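# Move glass flask from heating mantle to desk cork ring

## Task

Lift the round-bottom flask out of the heating mantle and set it upright inside a cork ring that stands on the desk. The cork rings must first be fetched from the shelved bench by the window. The task fails if the flask ever contacts the floor, falls more than a few centimetres, or is knocked hard enough to break. At the end the robot must release the flask and back away, must not have toppled or be left leaning, and the flask and ring must stay in place with no help from the robot.

## Robot and tools

ROBOT. A differential-drive base (no sideways motion) carries a lifting column with a tiltable head and two six-joint arms, left and right, each ending in a two-finger gripper. Shoulder height S = 0.90 m + column_m. Folded, as at the start, the robot measures 0.73 m long, 0.62 m wide and S + 0.43 m tall, with its front 0.40 m ahead of the column.

FRAMES. Base frame: origin on the floor under the column, midway between the drive wheels; x forward, y left, z up. left_hand and right_hand are reported in this frame as the point where the fingers meet (tips reach 8 mm further). Each hand's z axis runs along the fingers (quat_wxyz maps (0,0,1) onto it), its y axis across the opening. The odometry frame is the base frame at the start; base_odometry only counts wheel turns, so slip shows up as travel. Heading runs -3.142 to 3.142, left positive.

execute_actions. Arguments: actions, a list holding one action or none (empty just reports state and images); cameras, an optional list of cam_head_left, cam_head_right, cam_left_wrist, cam_right_wrist, nav_camera or all (omitted, null or ["all"] gives every camera, [] gives none). An action may contain base, joints, or both, plus optional speeds; its motions start together. base holds exactly one relative command, measured from the base's last reported position: translate_m, metres, forward positive, -3 to 3; or rotate_rad, radians, counter-clockwise from above positive, -3.2 to 3.2. joints is one shared dictionary for both arms, column and head, keyed by joint name, with absolute targets: column_m 0 to 0.8 m; head_tilt_rad -0.61 to 1.308 (0 about level, positive tilts down); for each arm, with prefix left_ or right_: joint1_rad -2.879 to 2.879, joint2_rad 0 to 3.141, joint3_rad 0 to 3.019, joint4_rad -1.692 to 1.57, joint5_rad -1.57 to 1.57 (positive swings the hand to the robot's right), joint6_rad -2.094 to 2.094 (positive rolls clockwise seen from behind), gripper_m 0 to 0.093 (fingertip gap in metres). Done tolerances: column 0.005, head 0.03, joints 1 to 6 are 0.045, 0.14, 0.09, 0.055, 0.03, 0.035, gripper 0.003. A joint you omit may still be driving toward its previous target. speeds caps base speed for this action only: translate_m 0.05 to 0.8 m/s, rotate_rad 0.1 to 1 rad/s (maxima are the defaults); it does not slow arms. A base move needing over 8.667 s is refused, and no action runs past 15 s. Any unknown key or out-of-range value rejects the whole call. If a result reports a stop, later motion calls in the same reply are skipped.

wait {seconds: 0 to 10} lets time pass and returns state and images. zoom_image {camera, region: [x0, y0, x1, y1]} magnifies part of that camera's latest full image; pixel coordinates from the top-left, at most 504 by 504. finished_scene {scene: current scene number} ends the scene irreversibly once the goal holds.

ARM GEOMETRY. With joint1 at -1.57 (left) or 1.57 (right) and joints 5, 6 at 0, the arm lies in a forward-facing vertical plane 0.23 m beside the column. Let a = j2 - 0.35, b = 1.05 + j2 - j3, c = b - j4 (c = 1.57 means fingers straight down). Hand point: ahead = 0.12 + 0.39 sin a + 0.38 cos b + 0.25 cos c; height = S + 0.39 cos a - 0.38 sin b - 0.25 sin c. Example: j2, j3, j4 = 0.93, 0.78, 0.14 gives 0.60 m ahead, 0.25 m below S. Real hands usually sit up to 5 cm lower and nearer the column (about 12 cm under heavy or extended loads); trust the reported hand position (1 to 3 cm error). Reach is about 1 m from the shoulder, down to 0.99 m below S. Below 0.4 m height the base housing blocks hands less than 0.45 m ahead; avoid moving arms while column_m is under 0.3. Light loads (up to 0.3 kg) are fine with fingers down out to 0.6 m ahead, from 0.14 m above S to 0.7 m below S; keep fingers at least 1.2 rad below horizontal for heavy loads.

GRIPPER. Fingers are 7 cm long; outside width is opening +1 cm at the tips, +5 cm at the base; the body behind is 10 x 7 cm; the wrist camera juts 11 cm to one flat side. To grasp, command an opening smaller than the object; off_target is then expected. A reported opening staying 0.002 m or more above target means something is held. Small changes (under about 0.03 rad, 0.08 for joints 2 and 3) may not move a joint at all; for gentle contact step about 0.05 rad per call from your previous target.

RESULTS. base_status and joint_status: done, off_target (resting away from target, may still push), contact_stop (base stall or column stop; target dropped), time_out, not_followed (a safety check withheld arm targets; back each moved joint off at least 0.05 rad, or move the other arm, or drive away from the obstacle), limit_stop_at_motor_heat. on_its_own lists uncommanded behaviour; "held at" is a held target. motor_effort covers left_wheel and right_wheel only, in percent, peak in brackets. turned_by_wheels differing from turned_by_imu by over ~4% and 0.05 rad means a collision or slip. base_tilt is in degrees; a forward drop of 0.5 or more while driving means leaning back: reverse 0.05 m. wheel_motors_off = 1 after about 3 s of hard base pushing (2 s cutout). The column stops when a hand or its load touches down and may sink up to 0.15 to 0.2 m more; it then refuses to descend until raised 0.2 m. After a base stall, reverse 0.05 m before turning. MOTOR HOT warns from 85 C; at 100 C the arm drops its load (OVER-TEMPERATURE FAULT). To relieve a blocked, pushing arm, resend its reported joint positions.

CAMERAS. Head cameras sit 0.91 to 1.03 m + column_m up, looking down by about head_tilt_rad. Wrist cameras look along the fingers from 0.10 m behind the fingertips, angled 0.62 rad toward the hand's +x; closed fingertips end at image centre. nav_camera is at the base front, 0.23 m up, looking forward. Calibration lines give K and T_world_to_cam against the base frame.

AVOID: the flask meeting the floor, drops, hard knocks, arms striking or pressing each other, long hard pushes, and tipping the robot. The robot holds its last command between calls.

Each tool is called after "Request:" in YAML: its name, and indented under it one key for each argument.

## Session

Request:
execute_actions:
  actions: []

Scene clock: 0.00 s.
base_odometry: x=+0.000 y=+0.000 heading=+0.000 (m, m, rad; odometry frame)
turned_by_wheels: +0.000 (rad since the last result)
turned_by_imu: +0.000 (rad since the last result)
base_tilt: forward=-0.2 right=-0.8 (deg)
base_status: not commanded
joint_positions: column_m=+0.556 head_tilt_rad=+0.893 left_joint1_rad=-1.572 left_joint2_rad=+0.875 left_joint3_rad=+0.421 left_joint4_rad=-0.964 left_joint5_rad=-0.005 left_joint6_rad=+0.086 left_gripper_m=+0.095 right_joint1_rad=+1.543 right_joint2_rad=+0.910 right_joint3_rad=+0.402 right_joint4_rad=-0.937 right_joint5_rad=-0.016 right_joint6_rad=+0.023 right_gripper_m=+0.094
joint_status: not commanded
wheel_motors_off: 0
motor_effort: left_wheel=+3 right_wheel=+0 (%)
left_hand: x=+0.1528 y=+0.2252 z=+1.2554 quat_wxyz=(+0.432, -0.040, -0.901, +0.017) (m; base frame)
right_hand: x=+0.1398 y=-0.2284 z=+1.2528 quat_wxyz=(+0.444, -0.025, -0.895, +0.006) (m; base frame)
pictures: cam_head_left, cam_head_right, cam_left_wrist, cam_right_wrist, nav_camera
Images, in order (width x height): cam_head_left 672x504, cam_head_right 672x504, cam_left_wrist 672x504, cam_right_wrist 672x504, nav_camera 672x504.

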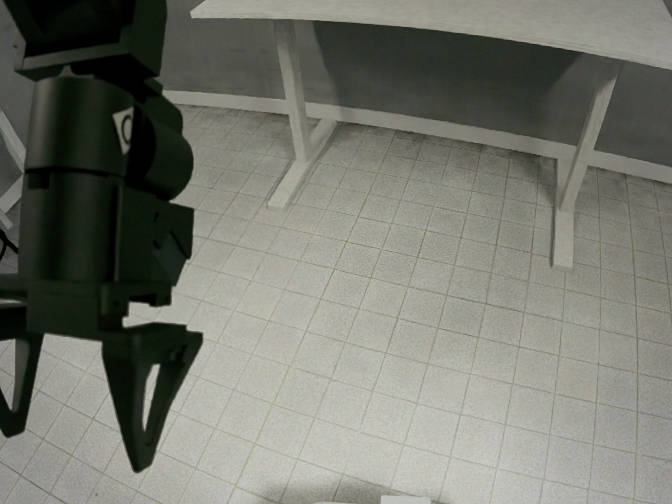

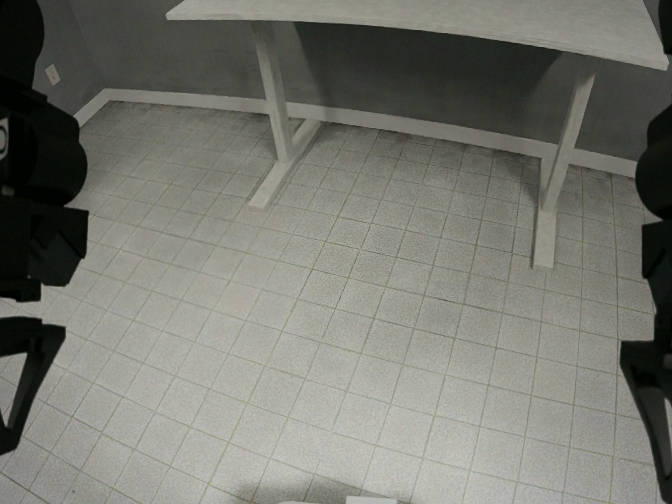

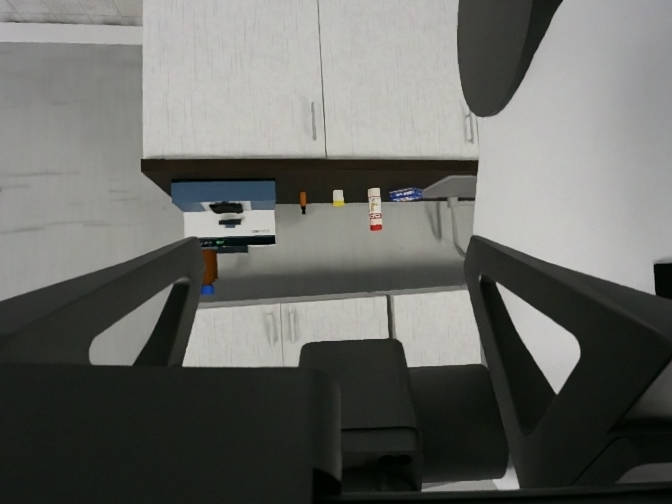

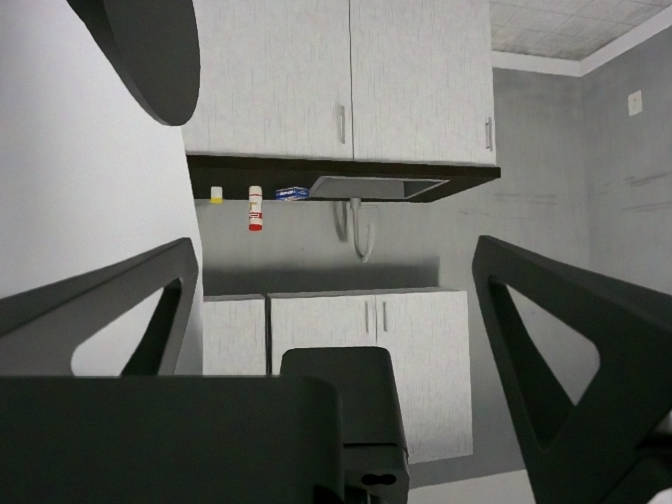

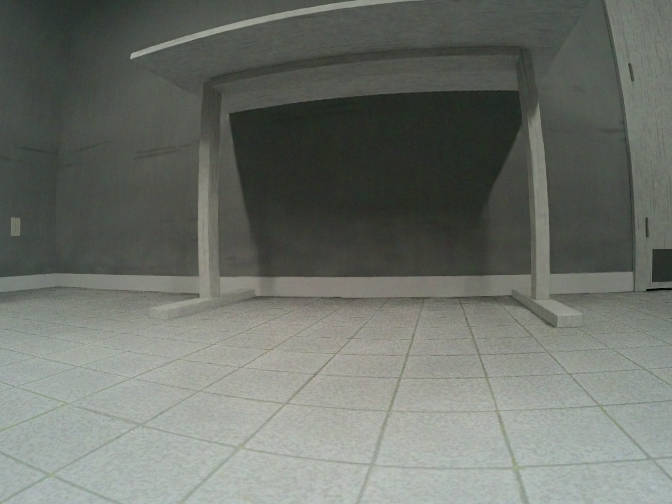

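Request:
execute_actions:
  actions:
    - {"joints":{"head_tilt_rad":0.35}}
  cameras: ["cam_head_right"]

Request:
execute_actions:
  actions:
    - {"base":{"rotate_rad":1.1}}
  cameras: ["cam_head_right","cam_left_wrist","cam_right_wrist"]

Request:
execute_actions:
  actions:
    - {"base":{"rotate_rad":1.0}}
  cameras: ["cam_head_right","cam_left_wrist","cam_right_wrist"]

Scene clock: 6.90 s.
base_odometry: x=+0.000 y=+0.000 heading=+0.000 (m, m, rad; odometry frame)
turned_by_wheels: +0.000 (rad since the last result)
turned_by_imu: +0.000 (rad since the last result)
base_tilt: forward=-0.2 right=-0.7 (deg)
base_status: not commanded
joint_positions: column_m=+0.556 head_tilt_rad=+0.369 left_joint1_rad=-1.572 left_joint2_rad=+0.875 left_joint3_rad=+0.421 left_joint4_rad=-0.964 left_joint5_rad=-0.005 left_joint6_rad=+0.086 left_gripper_m=+0.095 right_joint1_rad=+1.543 right_joint2_rad=+0.910 right_joint3_rad=+0.402 right_joint4_rad=-0.937 right_joint5_rad=-0.016 right_joint6_rad=+0.023 right_gripper_m=+0.094
joint_status: all done
wheel_motors_off: 0
motor_effort: left_wheel=+3(3) right_wheel=+0(0) (%)
left_hand: x=+0.1528 y=+0.2252 z=+1.2554 quat_wxyz=(+0.432, -0.040, -0.901, +0.017) (m; base frame)
right_hand: x=+0.1398 y=-0.2284 z=+1.2528 quat_wxyz=(+0.444, -0.025, -0.895, +0.006) (m; base frame)
pictures: cam_head_right
camera_calibration (this result's frames):
cam_head_right: T_world_to_cam=[[0.134934, -0.990833, -0.0065066, -0.0398864], [-0.342368, -0.0404604, -0.938694, 1.46256], [0.929826, 0.12889, -0.34469, 0.416364], [0, 0, 0, 1]] pos_world=[0.118972, -0.0340098, 1.51616]
Images, in order (width x height): cam_head_right 672x504.

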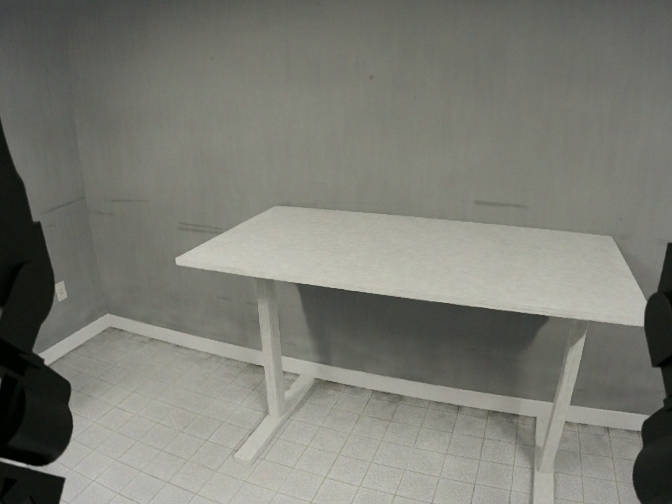

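Scene clock: 9.30 s.
base_odometry: x=+0.000 y=+0.000 heading=+1.100 (m, m, rad; odometry frame)
turned_by_wheels: +1.100 (rad since the last result)
turned_by_imu: +1.099 (rad since the last result)
base_tilt: forward=-0.3 right=-0.8 (deg)
base_status: done
joint_positions: column_m=+0.556 head_tilt_rad=+0.369 left_joint1_rad=-1.572 left_joint2_rad=+0.875 left_joint3_rad=+0.421 left_joint4_rad=-0.964 left_joint5_rad=-0.005 left_joint6_rad=+0.086 left_gripper_m=+0.095 right_joint1_rad=+1.543 right_joint2_rad=+0.910 right_joint3_rad=+0.403 right_joint4_rad=-0.937 right_joint5_rad=-0.016 right_joint6_rad=+0.023 right_gripper_m=+0.094
joint_status: not commanded
wheel_motors_off: 0
motor_effort: left_wheel=-1(37) right_wheel=+1(30) (%)
left_hand: x=+0.1528 y=+0.2252 z=+1.2554 quat_wxyz=(+0.432, -0.040, -0.901, +0.017) (m; base frame)
right_hand: x=+0.1400 y=-0.2284 z=+1.2527 quat_wxyz=(+0.444, -0.025, -0.896, +0.006) (m; base frame)
pictures: cam_head_right, cam_left_wrist, cam_right_wrist
camera_calibration (this result's frames):
cam_head_right: T_world_to_cam=[[0.134935, -0.990833, -0.0064983, -0.0398992], [-0.342311, -0.0404604, -0.938715, 1.46259], [0.929847, 0.12889, -0.344632, 0.416275], [0, 0, 0, 1]] pos_world=[0.118973, -0.0340098, 1.51616]
cam_right_wrist: T_world_to_cam=[[-0.0369418, -0.998404, 0.0427272, -0.275875], [-0.0211486, 0.0435279, 0.998828, -1.23418], [-0.999094, 0.0359949, -0.0227229, 0.302966], [0, 0, 0, 1]] pos_world=[0.266399, -0.232618, 1.2514]
Images, in order (width x height): cam_head_right 672x504, cam_left_wrist 672x504, cam_right_wrist 672x504.

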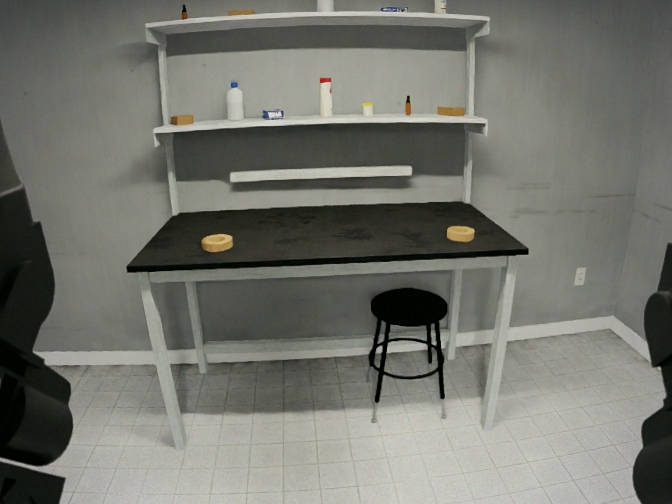

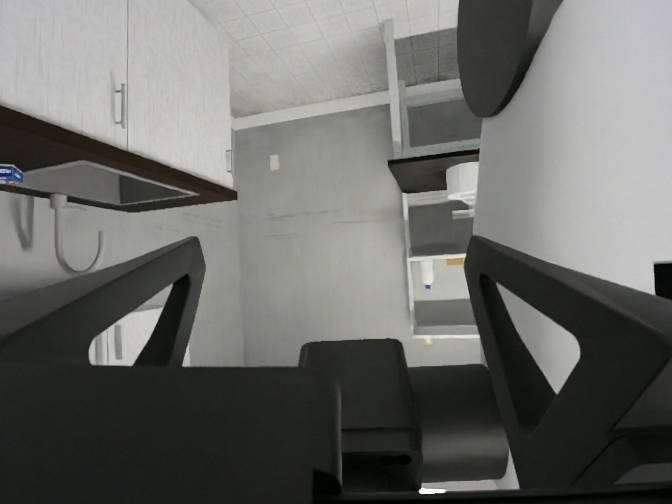

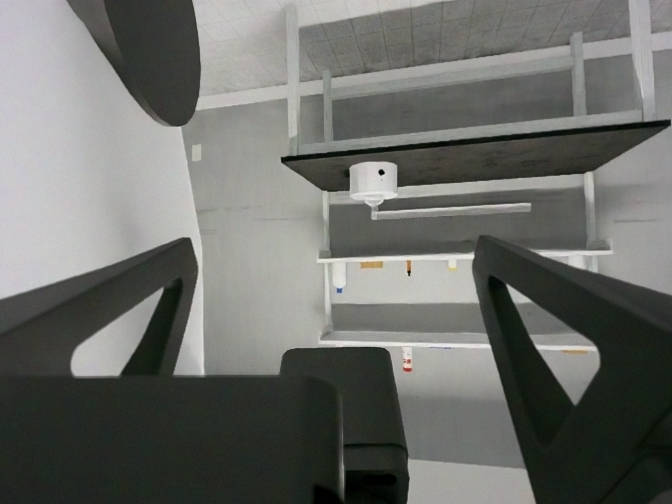

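Scene clock: 11.60 s.
base_odometry: x=+0.000 y=+0.000 heading=+2.099 (m, m, rad; odometry frame)
turned_by_wheels: +0.999 (rad since the last result)
turned_by_imu: +1.001 (rad since the last result)
base_tilt: forward=-0.2 right=-0.7 (deg)
base_status: done
joint_positions: column_m=+0.556 head_tilt_rad=+0.369 left_joint1_rad=-1.572 left_joint2_rad=+0.875 left_joint3_rad=+0.421 left_joint4_rad=-0.964 left_joint5_rad=-0.005 left_joint6_rad=+0.086 left_gripper_m=+0.095 right_joint1_rad=+1.543 right_joint2_rad=+0.910 right_joint3_rad=+0.403 right_joint4_rad=-0.937 right_joint5_rad=-0.016 right_joint6_rad=+0.023 right_gripper_m=+0.094
joint_status: not commanded
wheel_motors_off: 0
motor_effort: left_wheel=-1(31) right_wheel=+2(30) (%)
left_hand: x=+0.1528 y=+0.2252 z=+1.2554 quat_wxyz=(+0.432, -0.040, -0.901, +0.017) (m; base frame)
right_hand: x=+0.1402 y=-0.2284 z=+1.2526 quat_wxyz=(+0.444, -0.025, -0.896, +0.006) (m; base frame)
pictures: cam_head_right, cam_left_wrist, cam_right_wrist
camera_calibration (this result's frames):
cam_head_right: T_world_to_cam=[[0.134935, -0.990833, -0.00649657, -0.0399019], [-0.342299, -0.0404604, -0.93872, 1.4626], [0.929852, 0.12889, -0.34462, 0.416256], [0, 0, 0, 1]] pos_world=[0.118973, -0.0340098, 1.51616]
cam_right_wrist: T_world_to_cam=[[-0.036949, -0.998404, 0.0427183, -0.275857], [-0.0215299, 0.0435329, 0.99882, -1.23404], [-0.999085, 0.0359857, -0.0231041, 0.303641], [0, 0, 0, 1]] pos_world=[0.266602, -0.232622, 1.25138]
Images, in order (width x height): cam_head_right 672x504, cam_left_wrist 672x504, cam_right_wrist 672x504.

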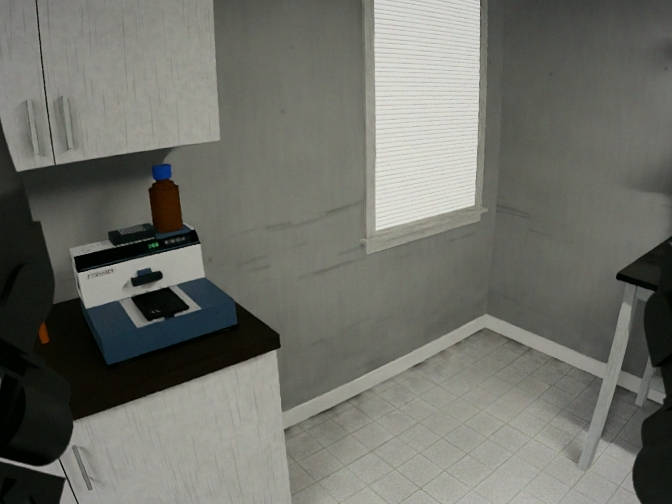

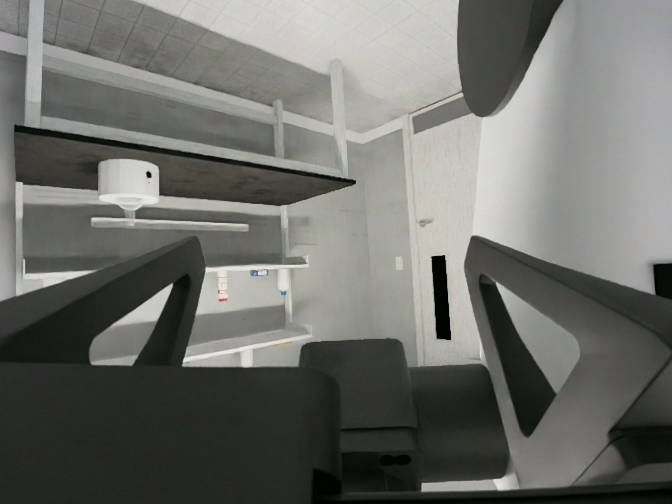

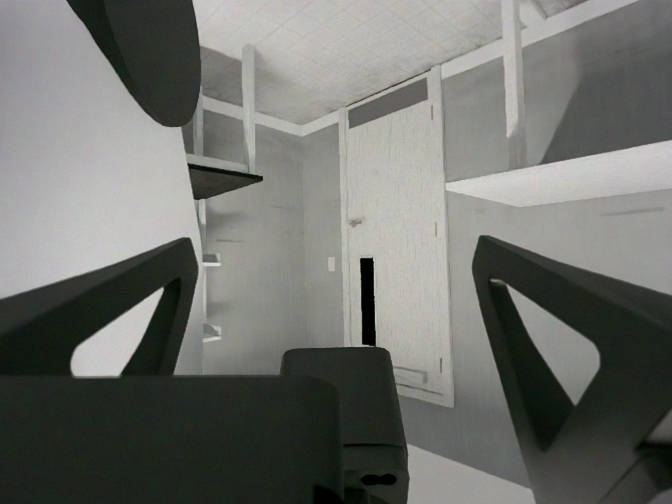

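Request:
execute_actions:
  actions:
    - {"base":{"rotate_rad":-0.75},"joints":{"left_joint1_rad":-1.57,"left_joint2_rad":1.38,"left_joint3_rad":1.27,"left_joint4_rad":-0.39,"left_joint6_rad":0,"head_tilt_rad":0.7,"column_m":0.6}}
  cameras: []

Request:
execute_actions:
  actions:
    - {"base":{"translate_m":1.1}}

Scene clock: 40.60 s.
base_odometry: x=+0.000 y=+0.000 heading=+1.350 (m, m, rad; odometry frame)
turned_by_wheels: -0.749 (rad since the last result)
turned_by_imu: -0.750 (rad since the last result)
base_tilt: forward=-0.3 right=-0.8 (deg)
base_status: done
joint_positions: column_m=+0.600 head_tilt_rad=+0.703 left_joint1_rad=-1.569 left_joint2_rad=+1.373 left_joint3_rad=+1.278 left_joint4_rad=-0.392 left_joint5_rad=-0.005 left_joint6_rad=+0.007 left_gripper_m=+0.095 right_joint1_rad=+1.543 right_joint2_rad=+0.910 right_joint3_rad=+0.403 right_joint4_rad=-0.937 right_joint5_rad=-0.016 right_joint6_rad=+0.023 right_gripper_m=+0.094
joint_status: all done
wheel_motors_off: 0
motor_effort: left_wheel=+2(27) right_wheel=-2(25) (%)
left_hand: x=+0.6209 y=+0.2265 z=+1.1082 quat_wxyz=(-0.018, -0.003, -1.000, -0.003) (m; base frame)
right_hand: x=+0.1402 y=-0.2284 z=+1.2968 quat_wxyz=(+0.444, -0.025, -0.896, +0.006) (m; base frame)
pictures: none
No camera images: the call's "cameras" was empty. Leave "cameras" out to get every camera's image.

Scene clock: 44.07 s.
base_odometry: x=+0.240 y=+1.074 heading=+1.350 (m, m, rad; odometry frame)
turned_by_wheels: +0.000 (rad since the last result)
turned_by_imu: +0.001 (rad since the last result)
base_tilt: forward=-0.2 right=-0.7 (deg)
base_status: done
joint_positions: column_m=+0.600 head_tilt_rad=+0.703 left_joint1_rad=-1.569 left_joint2_rad=+1.373 left_joint3_rad=+1.269 left_joint4_rad=-0.392 left_joint5_rad=-0.005 left_joint6_rad=+0.007 left_gripper_m=+0.095 right_joint1_rad=+1.543 right_joint2_rad=+0.910 right_joint3_rad=+0.404 right_joint4_rad=-0.937 right_joint5_rad=-0.016 right_joint6_rad=+0.023 right_gripper_m=+0.094
joint_status: not commanded
wheel_motors_off: 0
motor_effort: left_wheel=+1(58) right_wheel=+0(32) (%)
left_hand: x=+0.6155 y=+0.2265 z=+1.1067 quat_wxyz=(-0.014, -0.003, -1.000, -0.003) (m; base frame)
right_hand: x=+0.1408 y=-0.2284 z=+1.2966 quat_wxyz=(+0.444, -0.025, -0.896, +0.006) (m; base frame)
pictures: cam_head_left, cam_head_right, cam_left_wrist, cam_right_wrist, nav_camera
camera_calibration (this result's frames):
cam_head_left: T_world_to_cam=[[0.121169, -0.991551, -0.0463165, 0.108029], [-0.636588, -0.0418215, -0.770069, 1.2527], [0.761626, 0.122793, -0.636277, 0.899363], [0, 0, 0, 1]] pos_world=[0.0993877, 0.0490703, 1.54191]
cam_head_right: T_world_to_cam=[[0.12534, -0.990833, -0.0503932, 0.0304806], [-0.631246, -0.0404604, -0.774526, 1.25809], [0.765387, 0.12889, -0.630531, 0.893121], [0, 0, 0, 1]] pos_world=[0.106763, -0.0340098, 1.5391]
cam_left_wrist: T_world_to_cam=[[-0.0205981, -0.999751, -0.00856521, 0.250562], [-0.827537, 0.0122412, 0.561278, -0.107396], [-0.561034, 0.0186493, -0.827583, 1.38009], [0, 0, 0, 1]] pos_world=[0.690566, 0.226077, 1.20457]
cam_right_wrist: T_world_to_cam=[[-0.0369708, -0.998404, 0.0426917, -0.277687], [-0.0226737, 0.043548, 0.998794, -1.2777], [-0.999059, 0.0359583, -0.0242476, 0.306736], [0, 0, 0, 1]] pos_world=[0.267211, -0.232632, 1.29546]
Images, in order (width x height): cam_head_left 672x504, cam_head_right 672x504, cam_left_wrist 672x504, cam_right_wrist 672x504, nav_camera 672x504.

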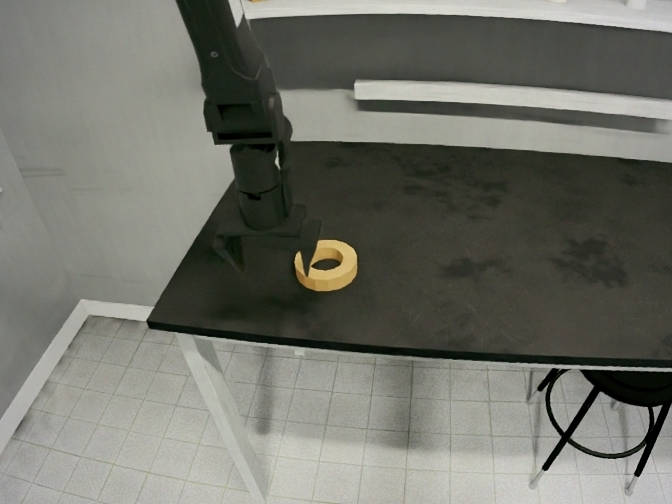

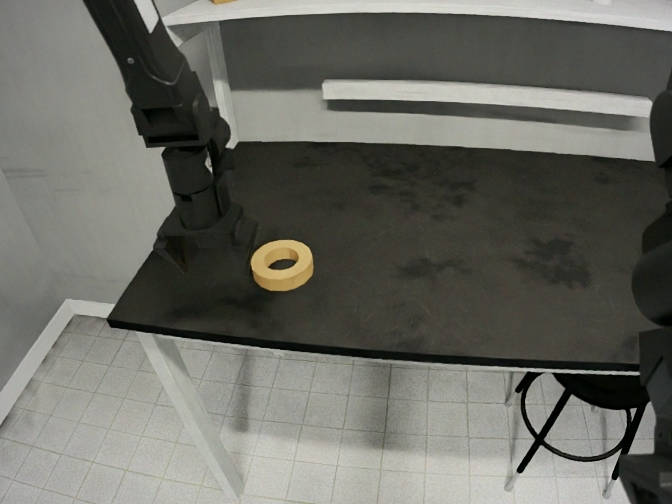

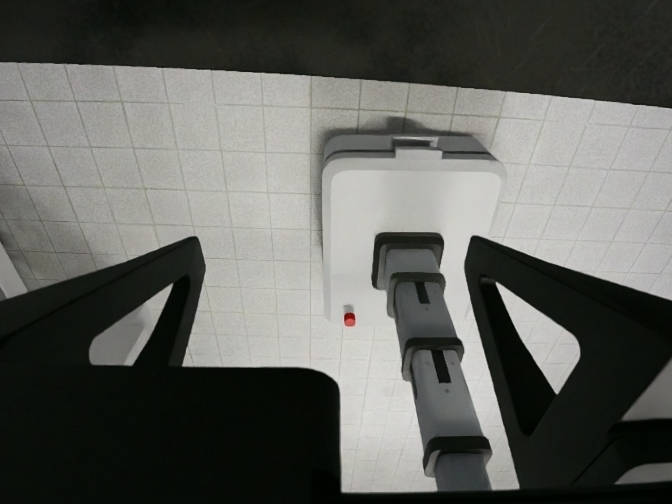

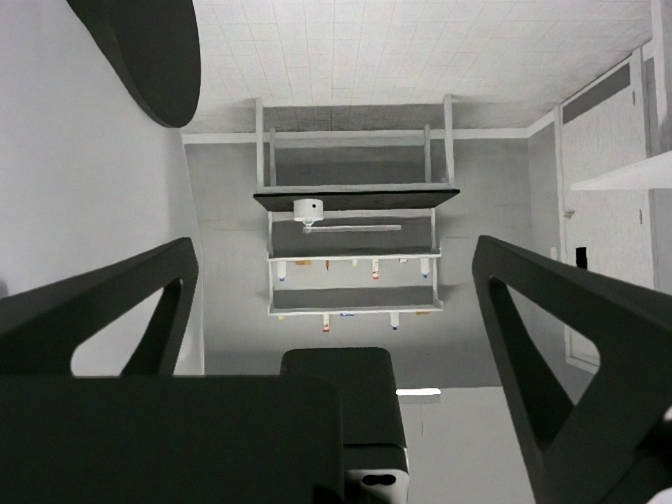

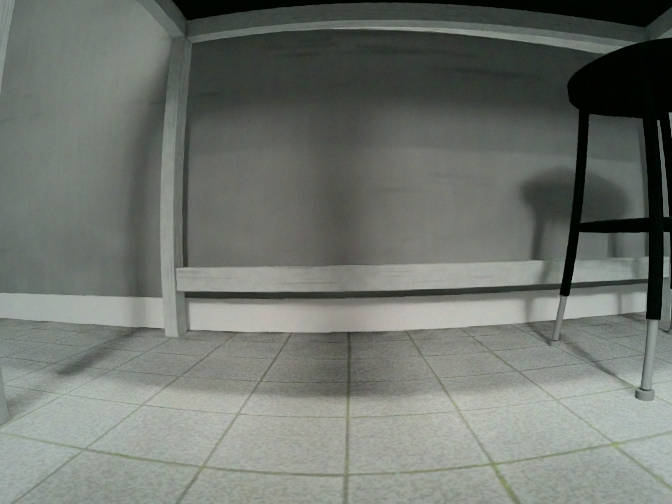

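Request:
execute_actions:
  actions:
    - {"base":{"translate_m":0.185},"joints":{"column_m":0.49,"left_gripper_m":0.07}}
  cameras: ["cam_head_left","cam_head_right","cam_left_wrist"]

Scene clock: 51.70 s.
base_odometry: x=+0.281 y=+1.254 heading=+1.351 (m, m, rad; odometry frame)
turned_by_wheels: +0.001 (rad since the last result)
turned_by_imu: +0.001 (rad since the last result)
base_tilt: forward=-0.1 right=-0.7 (deg)
base_status: done
joint_positions: column_m=+0.490 head_tilt_rad=+0.703 left_joint1_rad=-1.569 left_joint2_rad=+1.373 left_joint3_rad=+1.269 left_joint4_rad=-0.392 left_joint5_rad=-0.005 left_joint6_rad=+0.007 left_gripper_m=+0.070 right_joint1_rad=+1.543 right_joint2_rad=+0.909 right_joint3_rad=+0.405 right_joint4_rad=-0.937 right_joint5_rad=-0.016 right_joint6_rad=+0.023 right_gripper_m=+0.094
joint_status: all done
wheel_motors_off: 0
motor_effort: left_wheel=+2(35) right_wheel=-1(29) (%)
left_hand: x=+0.6153 y=+0.2265 z=+0.9967 quat_wxyz=(-0.014, -0.003, -1.000, -0.003) (m; base frame)
right_hand: x=+0.1412 y=-0.2284 z=+1.1866 quat_wxyz=(+0.443, -0.025, -0.896, +0.006) (m; base frame)
pictures: cam_head_left, cam_head_right, cam_left_wrist
camera_calibration (this result's frames):
cam_head_left: T_world_to_cam=[[0.121166, -0.991551, -0.0463261, 0.102955], [-0.636649, -0.0418215, -0.770019, 1.16803], [0.761575, 0.122793, -0.636337, 0.829552], [0, 0, 0, 1]] pos_world=[0.0993842, 0.0490703, 1.43205]
cam_head_right: T_world_to_cam=[[0.125336, -0.990833, -0.0504032, 0.0249592], [-0.631308, -0.0404604, -0.774476, 1.17293], [0.765337, 0.12889, -0.630592, 0.823942], [0, 0, 0, 1]] pos_world=[0.106759, -0.0340098, 1.42924]
cam_left_wrist: T_world_to_cam=[[-0.0206007, -0.999751, -0.00855698, 0.249609], [-0.827322, 0.0122409, 0.561594, -0.0463318], [-0.561349, 0.0186486, -0.827369, 1.28897], [0, 0, 0, 1]] pos_world=[0.690376, 0.226077, 1.09461]
Images, in order (width x height): cam_head_left 672x504, cam_head_right 672x504, cam_left_wrist 672x504.

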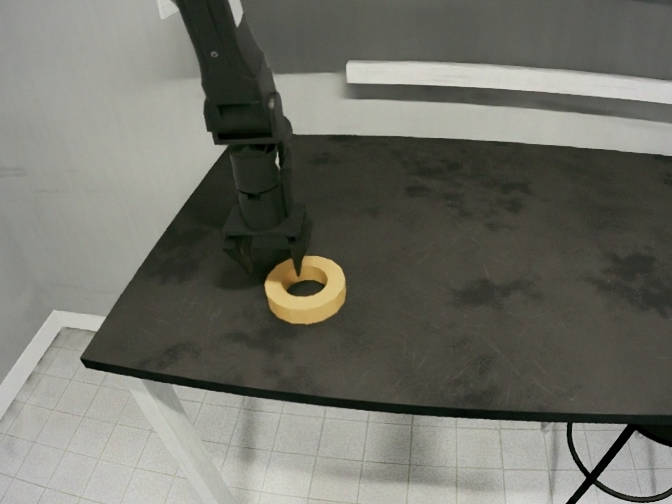

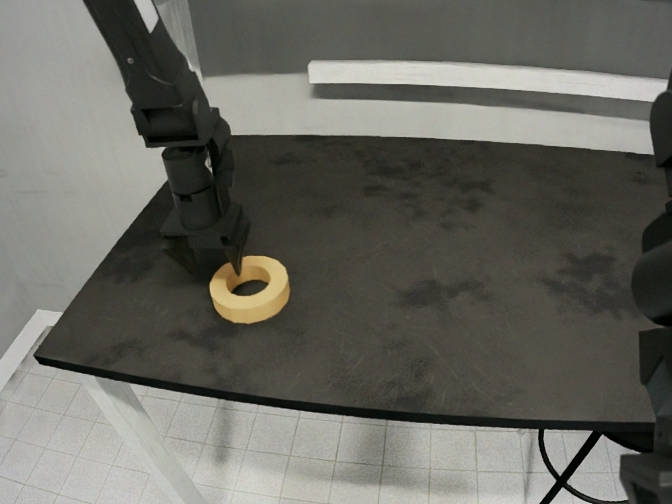

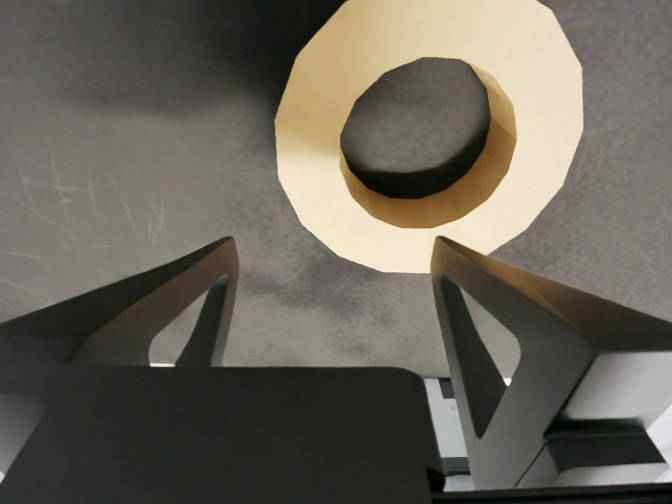

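Request:
execute_actions:
  actions:
    - {"base":{"translate_m":0.025},"joints":{"column_m":0.465}}
  cameras: ["cam_head_left","cam_left_wrist"]

Scene clock: 63.83 s.
base_odometry: x=+0.286 y=+1.279 heading=+1.351 (m, m, rad; odometry frame)
turned_by_wheels: +0.000 (rad since the last result)
turned_by_imu: +0.000 (rad since the last result)
base_tilt: forward=-0.1 right=-0.8 (deg)
base_status: done
joint_positions: column_m=+0.465 head_tilt_rad=+0.703 left_joint1_rad=-1.569 left_joint2_rad=+1.373 left_joint3_rad=+1.268 left_joint4_rad=-0.392 left_joint5_rad=-0.005 left_joint6_rad=+0.007 left_gripper_m=+0.070 right_joint1_rad=+1.543 right_joint2_rad=+0.909 right_joint3_rad=+0.403 right_joint4_rad=-0.937 right_joint5_rad=-0.016 right_joint6_rad=+0.023 right_gripper_m=+0.094
joint_status: all done
wheel_motors_off: 0
motor_effort: left_wheel=+0(35) right_wheel=-1(30) (%)
left_hand: x=+0.6149 y=+0.2265 z=+0.9715 quat_wxyz=(-0.013, -0.003, -1.000, -0.003) (m; base frame)
right_hand: x=+0.1407 y=-0.2284 z=+1.1618 quat_wxyz=(+0.443, -0.025, -0.896, +0.006) (m; base frame)
pictures: cam_head_left, cam_left_wrist
camera_calibration (this result's frames):
cam_head_left: T_world_to_cam=[[0.121162, -0.991551, -0.0463363, 0.101811], [-0.636714, -0.0418215, -0.769965, 1.14869], [0.761522, 0.122793, -0.636401, 0.813727], [0, 0, 0, 1]] pos_world=[0.0993805, 0.0490703, 1.40703]
cam_left_wrist: T_world_to_cam=[[-0.0206059, -0.999751, -0.00854051, 0.249372], [-0.826894, 0.0122403, 0.562225, -0.0333307], [-0.561981, 0.0186473, -0.82694, 1.26783], [0, 0, 0, 1]] pos_world=[0.690073, 0.226077, 1.06929]
Images, in order (width x height): cam_head_left 672x504, cam_left_wrist 672x504.

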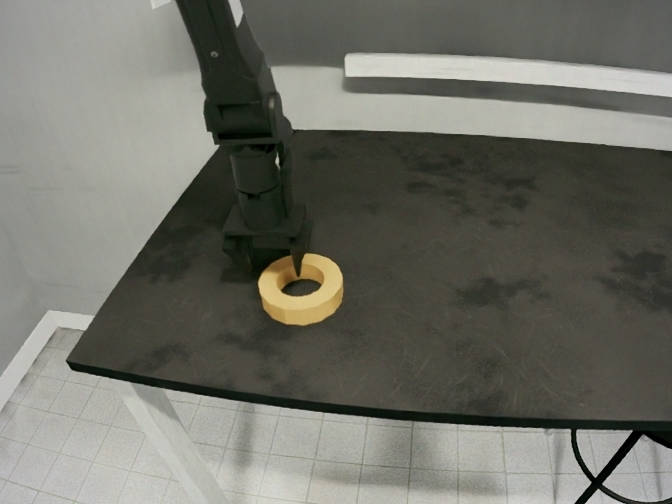

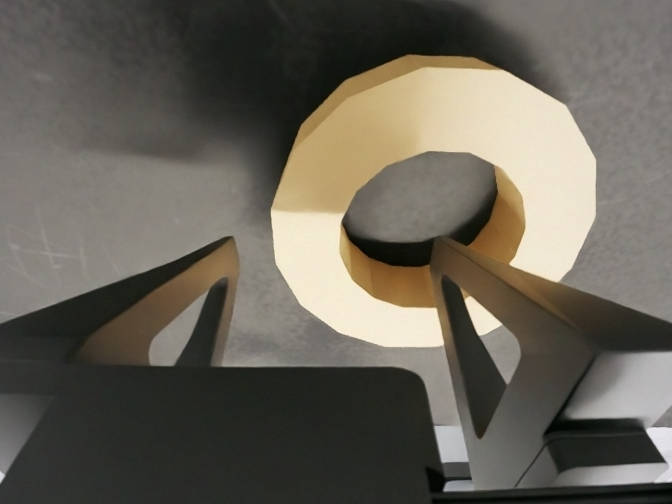

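Request:
execute_actions:
  actions:
    - {"joints":{"column_m":0.435}}
  cameras: ["cam_head_left","cam_left_wrist"]

Request:
execute_actions:
  actions:
    - {"joints":{"left_gripper_m":0.01}}
  cameras: ["cam_left_wrist"]

Request:
execute_actions:
  actions:
    - {"joints":{"column_m":0.55}}
  cameras: ["cam_head_left","cam_left_wrist"]

Scene clock: 74.03 s.
base_odometry: x=+0.286 y=+1.279 heading=+1.351 (m, m, rad; odometry frame)
turned_by_wheels: +0.000 (rad since the last result)
turned_by_imu: +0.000 (rad since the last result)
base_tilt: forward=-0.1 right=-0.8 (deg)
base_status: not commanded
joint_positions: column_m=+0.435 head_tilt_rad=+0.703 left_joint1_rad=-1.569 left_joint2_rad=+1.373 left_joint3_rad=+1.268 left_joint4_rad=-0.392 left_joint5_rad=-0.005 left_joint6_rad=+0.007 left_gripper_m=+0.070 right_joint1_rad=+1.543 right_joint2_rad=+0.909 right_joint3_rad=+0.403 right_joint4_rad=-0.937 right_joint5_rad=-0.016 right_joint6_rad=+0.023 right_gripper_m=+0.094
joint_status: all done
wheel_motors_off: 0
motor_effort: left_wheel=+1(1) right_wheel=+0(1) (%)
left_hand: x=+0.6149 y=+0.2265 z=+0.9415 quat_wxyz=(-0.013, -0.003, -1.000, -0.003) (m; base frame)
right_hand: x=+0.1407 y=-0.2284 z=+1.1318 quat_wxyz=(+0.443, -0.025, -0.896, +0.006) (m; base frame)
pictures: cam_head_left, cam_left_wrist
camera_calibration (this result's frames):
cam_head_left: T_world_to_cam=[[0.121162, -0.991551, -0.0463363, 0.100421], [-0.636714, -0.0418215, -0.769965, 1.12559], [0.761522, 0.122793, -0.636401, 0.794635], [0, 0, 0, 1]] pos_world=[0.0993805, 0.0490703, 1.37703]
cam_left_wrist: T_world_to_cam=[[-0.0206059, -0.999751, -0.00854051, 0.249116], [-0.826894, 0.0122403, 0.562225, -0.0164641], [-0.561981, 0.0186473, -0.82694, 1.24302], [0, 0, 0, 1]] pos_world=[0.690073, 0.226077, 1.03929]
Images, in order (width x height): cam_head_left 672x504, cam_left_wrist 672x504.

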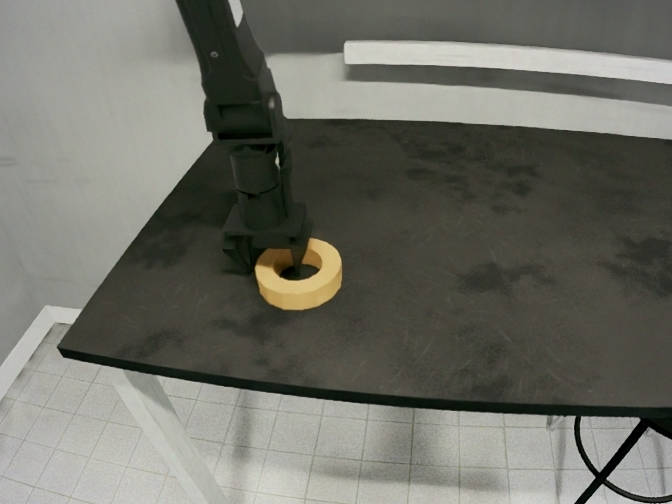

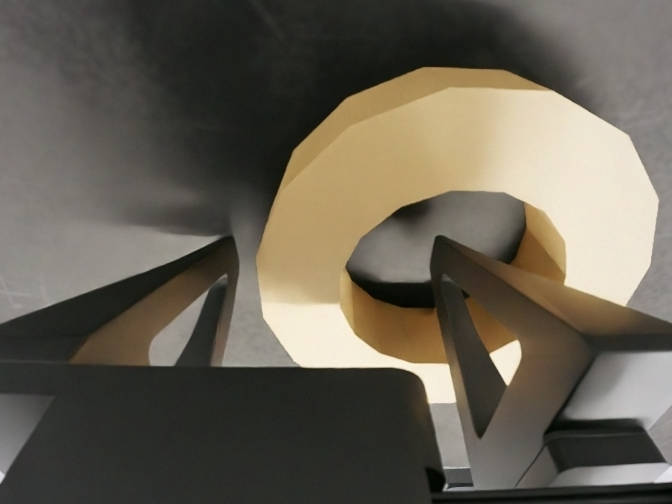

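Scene clock: 74.67 s.
base_odometry: x=+0.286 y=+1.279 heading=+1.351 (m, m, rad; odometry frame)
turned_by_wheels: +0.000 (rad since the last result)
turned_by_imu: +0.000 (rad since the last result)
base_tilt: forward=-0.2 right=-0.8 (deg)
base_status: not commanded
joint_positions: column_m=+0.435 head_tilt_rad=+0.703 left_joint1_rad=-1.569 left_joint2_rad=+1.373 left_joint3_rad=+1.268 left_joint4_rad=-0.392 left_joint5_rad=-0.005 left_joint6_rad=+0.007 left_gripper_m=+0.023 right_joint1_rad=+1.543 right_joint2_rad=+0.909 right_joint3_rad=+0.403 right_joint4_rad=-0.937 right_joint5_rad=-0.016 right_joint6_rad=+0.023 right_gripper_m=+0.094
joint_status: left_gripper_m off_target (ended at +0.023, target +0.010)
wheel_motors_off: 0
motor_effort: left_wheel=+1(0) right_wheel=-1(0) (%)
left_hand: x=+0.6149 y=+0.2266 z=+0.9415 quat_wxyz=(-0.013, -0.003, -1.000, -0.004) (m; base frame)
right_hand: x=+0.1407 y=-0.2284 z=+1.1318 quat_wxyz=(+0.443, -0.025, -0.896, +0.006) (m; base frame)
pictures: cam_left_wrist
camera_calibration (this result's frames):
cam_left_wrist: T_world_to_cam=[[-0.0205858, -0.999745, -0.00930299, 0.249951], [-0.826894, 0.0117948, 0.562235, -0.0163746], [-0.561982, 0.0192666, -0.826925, 1.24287], [0, 0, 0, 1]] pos_world=[0.690073, 0.226135, 1.03929]
Images, in order (width x height): cam_left_wrist 672x504.

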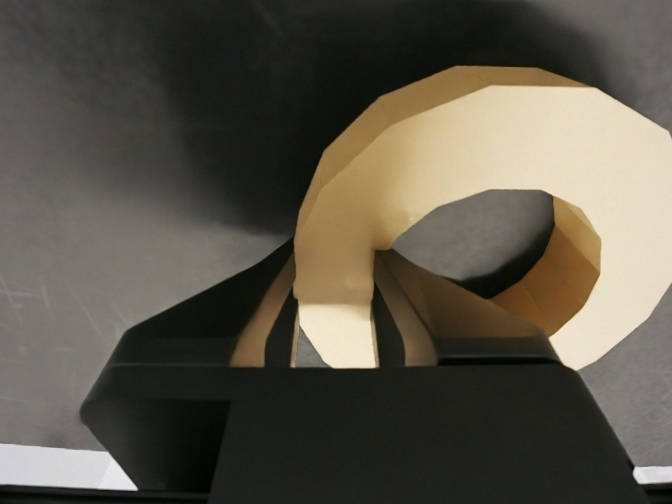

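Scene clock: 76.77 s.
base_odometry: x=+0.286 y=+1.279 heading=+1.351 (m, m, rad; odometry frame)
turned_by_wheels: +0.000 (rad since the last result)
turned_by_imu: +0.000 (rad since the last result)
base_tilt: forward=-0.1 right=-0.8 (deg)
base_status: not commanded
joint_positions: column_m=+0.550 head_tilt_rad=+0.703 left_joint1_rad=-1.569 left_joint2_rad=+1.373 left_joint3_rad=+1.268 left_joint4_rad=-0.392 left_joint5_rad=-0.005 left_joint6_rad=+0.007 left_gripper_m=+0.023 right_joint1_rad=+1.543 right_joint2_rad=+0.909 right_joint3_rad=+0.403 right_joint4_rad=-0.937 right_joint5_rad=-0.016 right_joint6_rad=+0.023 right_gripper_m=+0.094
joint_status: all done
wheel_motors_off: 0
motor_effort: left_wheel=+0(1) right_wheel=-1(1) (%)
left_hand: x=+0.6149 y=+0.2266 z=+1.0564 quat_wxyz=(-0.013, -0.003, -1.000, -0.004) (m; base frame)
right_hand: x=+0.1407 y=-0.2284 z=+1.2467 quat_wxyz=(+0.443, -0.025, -0.896, +0.006) (m; base frame)
pictures: cam_head_left, cam_left_wrist
camera_calibration (this result's frames):
cam_head_left: T_world_to_cam=[[0.121162, -0.991551, -0.0463366, 0.105745], [-0.636716, -0.0418215, -0.769964, 1.21405], [0.76152, 0.122793, -0.636403, 0.867757], [0, 0, 0, 1]] pos_world=[0.0993804, 0.0490703, 1.49192]
cam_left_wrist: T_world_to_cam=[[-0.0205858, -0.999745, -0.00930299, 0.25102], [-0.826894, 0.0117948, 0.562235, -0.0809724], [-0.561982, 0.0192666, -0.826925, 1.33787], [0, 0, 0, 1]] pos_world=[0.690073, 0.226135, 1.15418]
Images, in order (width x height): cam_head_left 672x504, cam_left_wrist 672x504.

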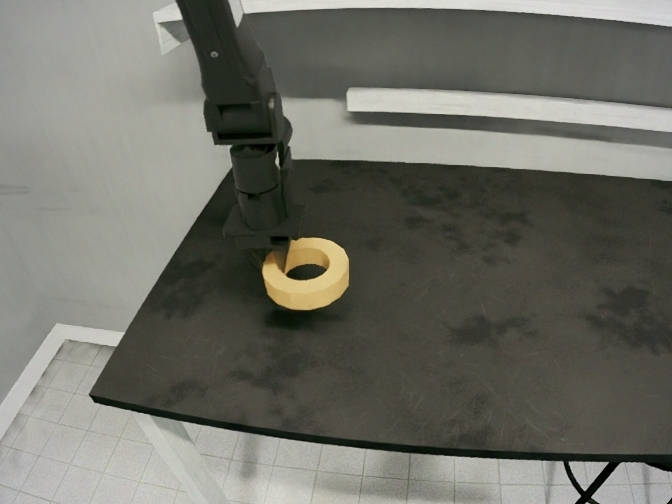

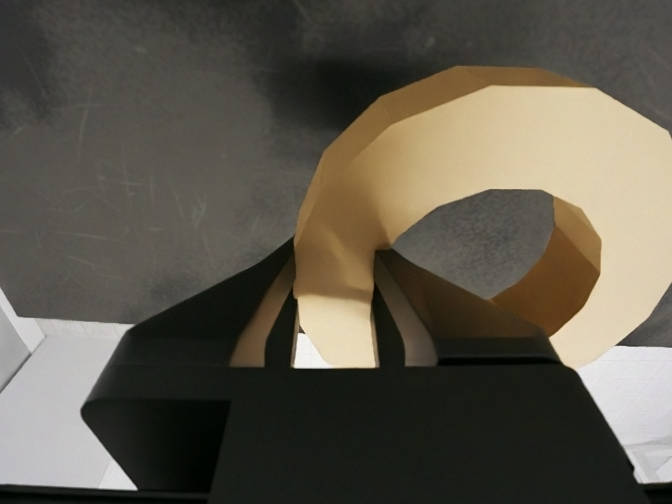

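Request:
execute_actions:
  actions:
    - {"base":{"translate_m":-0.6},"joints":{"column_m":0.75,"right_joint1_rad":1.57,"right_joint2_rad":1.38,"right_joint3_rad":1.27,"right_joint4_rad":-0.39,"right_joint5_rad":0,"right_joint6_rad":0,"head_tilt_rad":0.5}}
  cameras: []

Request:
execute_actions:
  actions:
    - {"base":{"rotate_rad":-3.03}}
  cameras: ["cam_head_left","cam_head_right","nav_camera"]

Scene clock: 96.13 s.
base_odometry: x=+0.156 y=+0.693 heading=+1.353 (m, m, rad; odometry frame)
turned_by_wheels: +0.002 (rad since the last result)
turned_by_imu: +0.002 (rad since the last result)
base_tilt: forward=-0.1 right=-0.7 (deg)
base_status: done
joint_positions: column_m=+0.750 head_tilt_rad=+0.518 left_joint1_rad=-1.569 left_joint2_rad=+1.374 left_joint3_rad=+1.265 left_joint4_rad=-0.392 left_joint5_rad=-0.005 left_joint6_rad=+0.007 left_gripper_m=+0.023 right_joint1_rad=+1.560 right_joint2_rad=+1.377 right_joint3_rad=+1.262 right_joint4_rad=-0.391 right_joint5_rad=-0.003 right_joint6_rad=+0.010 right_gripper_m=+0.094
joint_status: all done
wheel_motors_off: 0
motor_effort: left_wheel=+3(47) right_wheel=-2(35) (%)
left_hand: x=+0.6129 y=+0.2266 z=+1.2557 quat_wxyz=(-0.011, -0.003, -1.000, -0.004) (m; base frame)
right_hand: x=+0.6098 y=-0.2314 z=+1.2535 quat_wxyz=(-0.009, -0.007, -1.000, +0.003) (m; base frame)
pictures: none
No camera images: the call's "cameras" was empty. Leave "cameras" out to get every camera's image.

Scene clock: 100.70 s.
base_odometry: x=+0.156 y=+0.693 heading=-1.676 (m, m, rad; odometry frame)
turned_by_wheels: -3.029 (rad since the last result)
turned_by_imu: -3.031 (rad since the last result)
base_tilt: forward=-0.1 right=-0.8 (deg)
base_status: done
joint_positions: column_m=+0.750 head_tilt_rad=+0.518 left_joint1_rad=-1.569 left_joint2_rad=+1.374 left_joint3_rad=+1.265 left_joint4_rad=-0.392 left_joint5_rad=-0.005 left_joint6_rad=+0.007 left_gripper_m=+0.023 right_joint1_rad=+1.566 right_joint2_rad=+1.377 right_joint3_rad=+1.262 right_joint4_rad=-0.391 right_joint5_rad=-0.002 right_joint6_rad=+0.010 right_gripper_m=+0.094
joint_status: not commanded
wheel_motors_off: 0
motor_effort: left_wheel=+3(50) right_wheel=-2(44) (%)
left_hand: x=+0.6129 y=+0.2266 z=+1.2557 quat_wxyz=(-0.011, -0.003, -1.000, -0.004) (m; base frame)
right_hand: x=+0.6098 y=-0.2281 z=+1.2534 quat_wxyz=(-0.009, -0.006, -1.000, +0.001) (m; base frame)
pictures: cam_head_left, cam_head_right, nav_camera
camera_calibration (this result's frames):
cam_head_left: T_world_to_cam=[[0.127632, -0.991551, -0.0231801, 0.0744908], [-0.483681, -0.0418215, -0.874245, 1.54141], [0.865888, 0.122793, -0.484932, 0.726871], [0, 0, 0, 1]] pos_world=[0.106652, 0.0490703, 1.70178]
cam_head_right: T_world_to_cam=[[0.132483, -0.990833, -0.0264179, -0.00393635], [-0.477609, -0.0404604, -0.87764, 1.54559], [0.868526, 0.12889, -0.478591, 0.71879], [0, 0, 0, 1]] pos_world=[0.11442, -0.0340098, 1.70037]
Images, in order (width x height): cam_head_left 672x504, cam_head_right 672x504, nav_camera 672x504.

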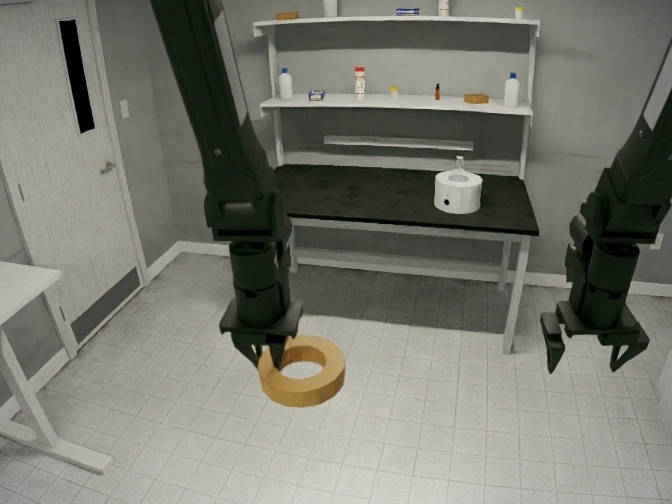

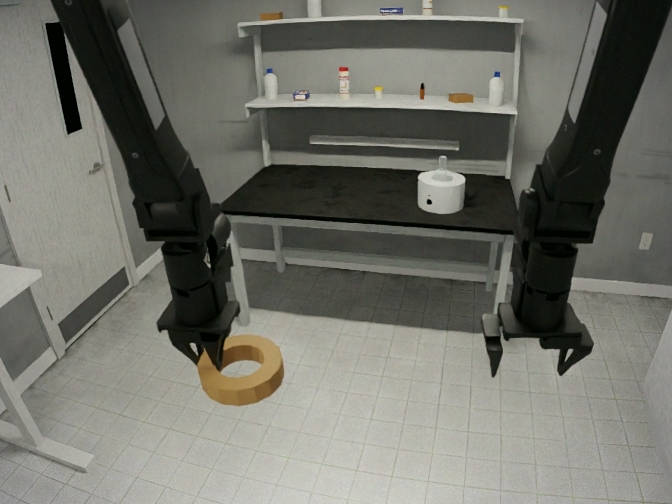

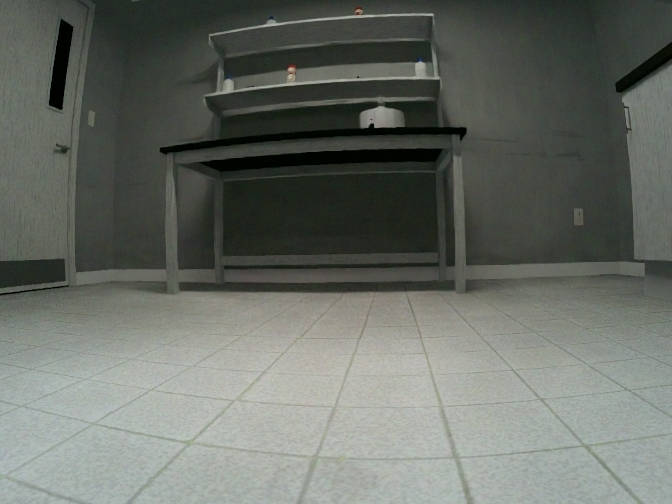

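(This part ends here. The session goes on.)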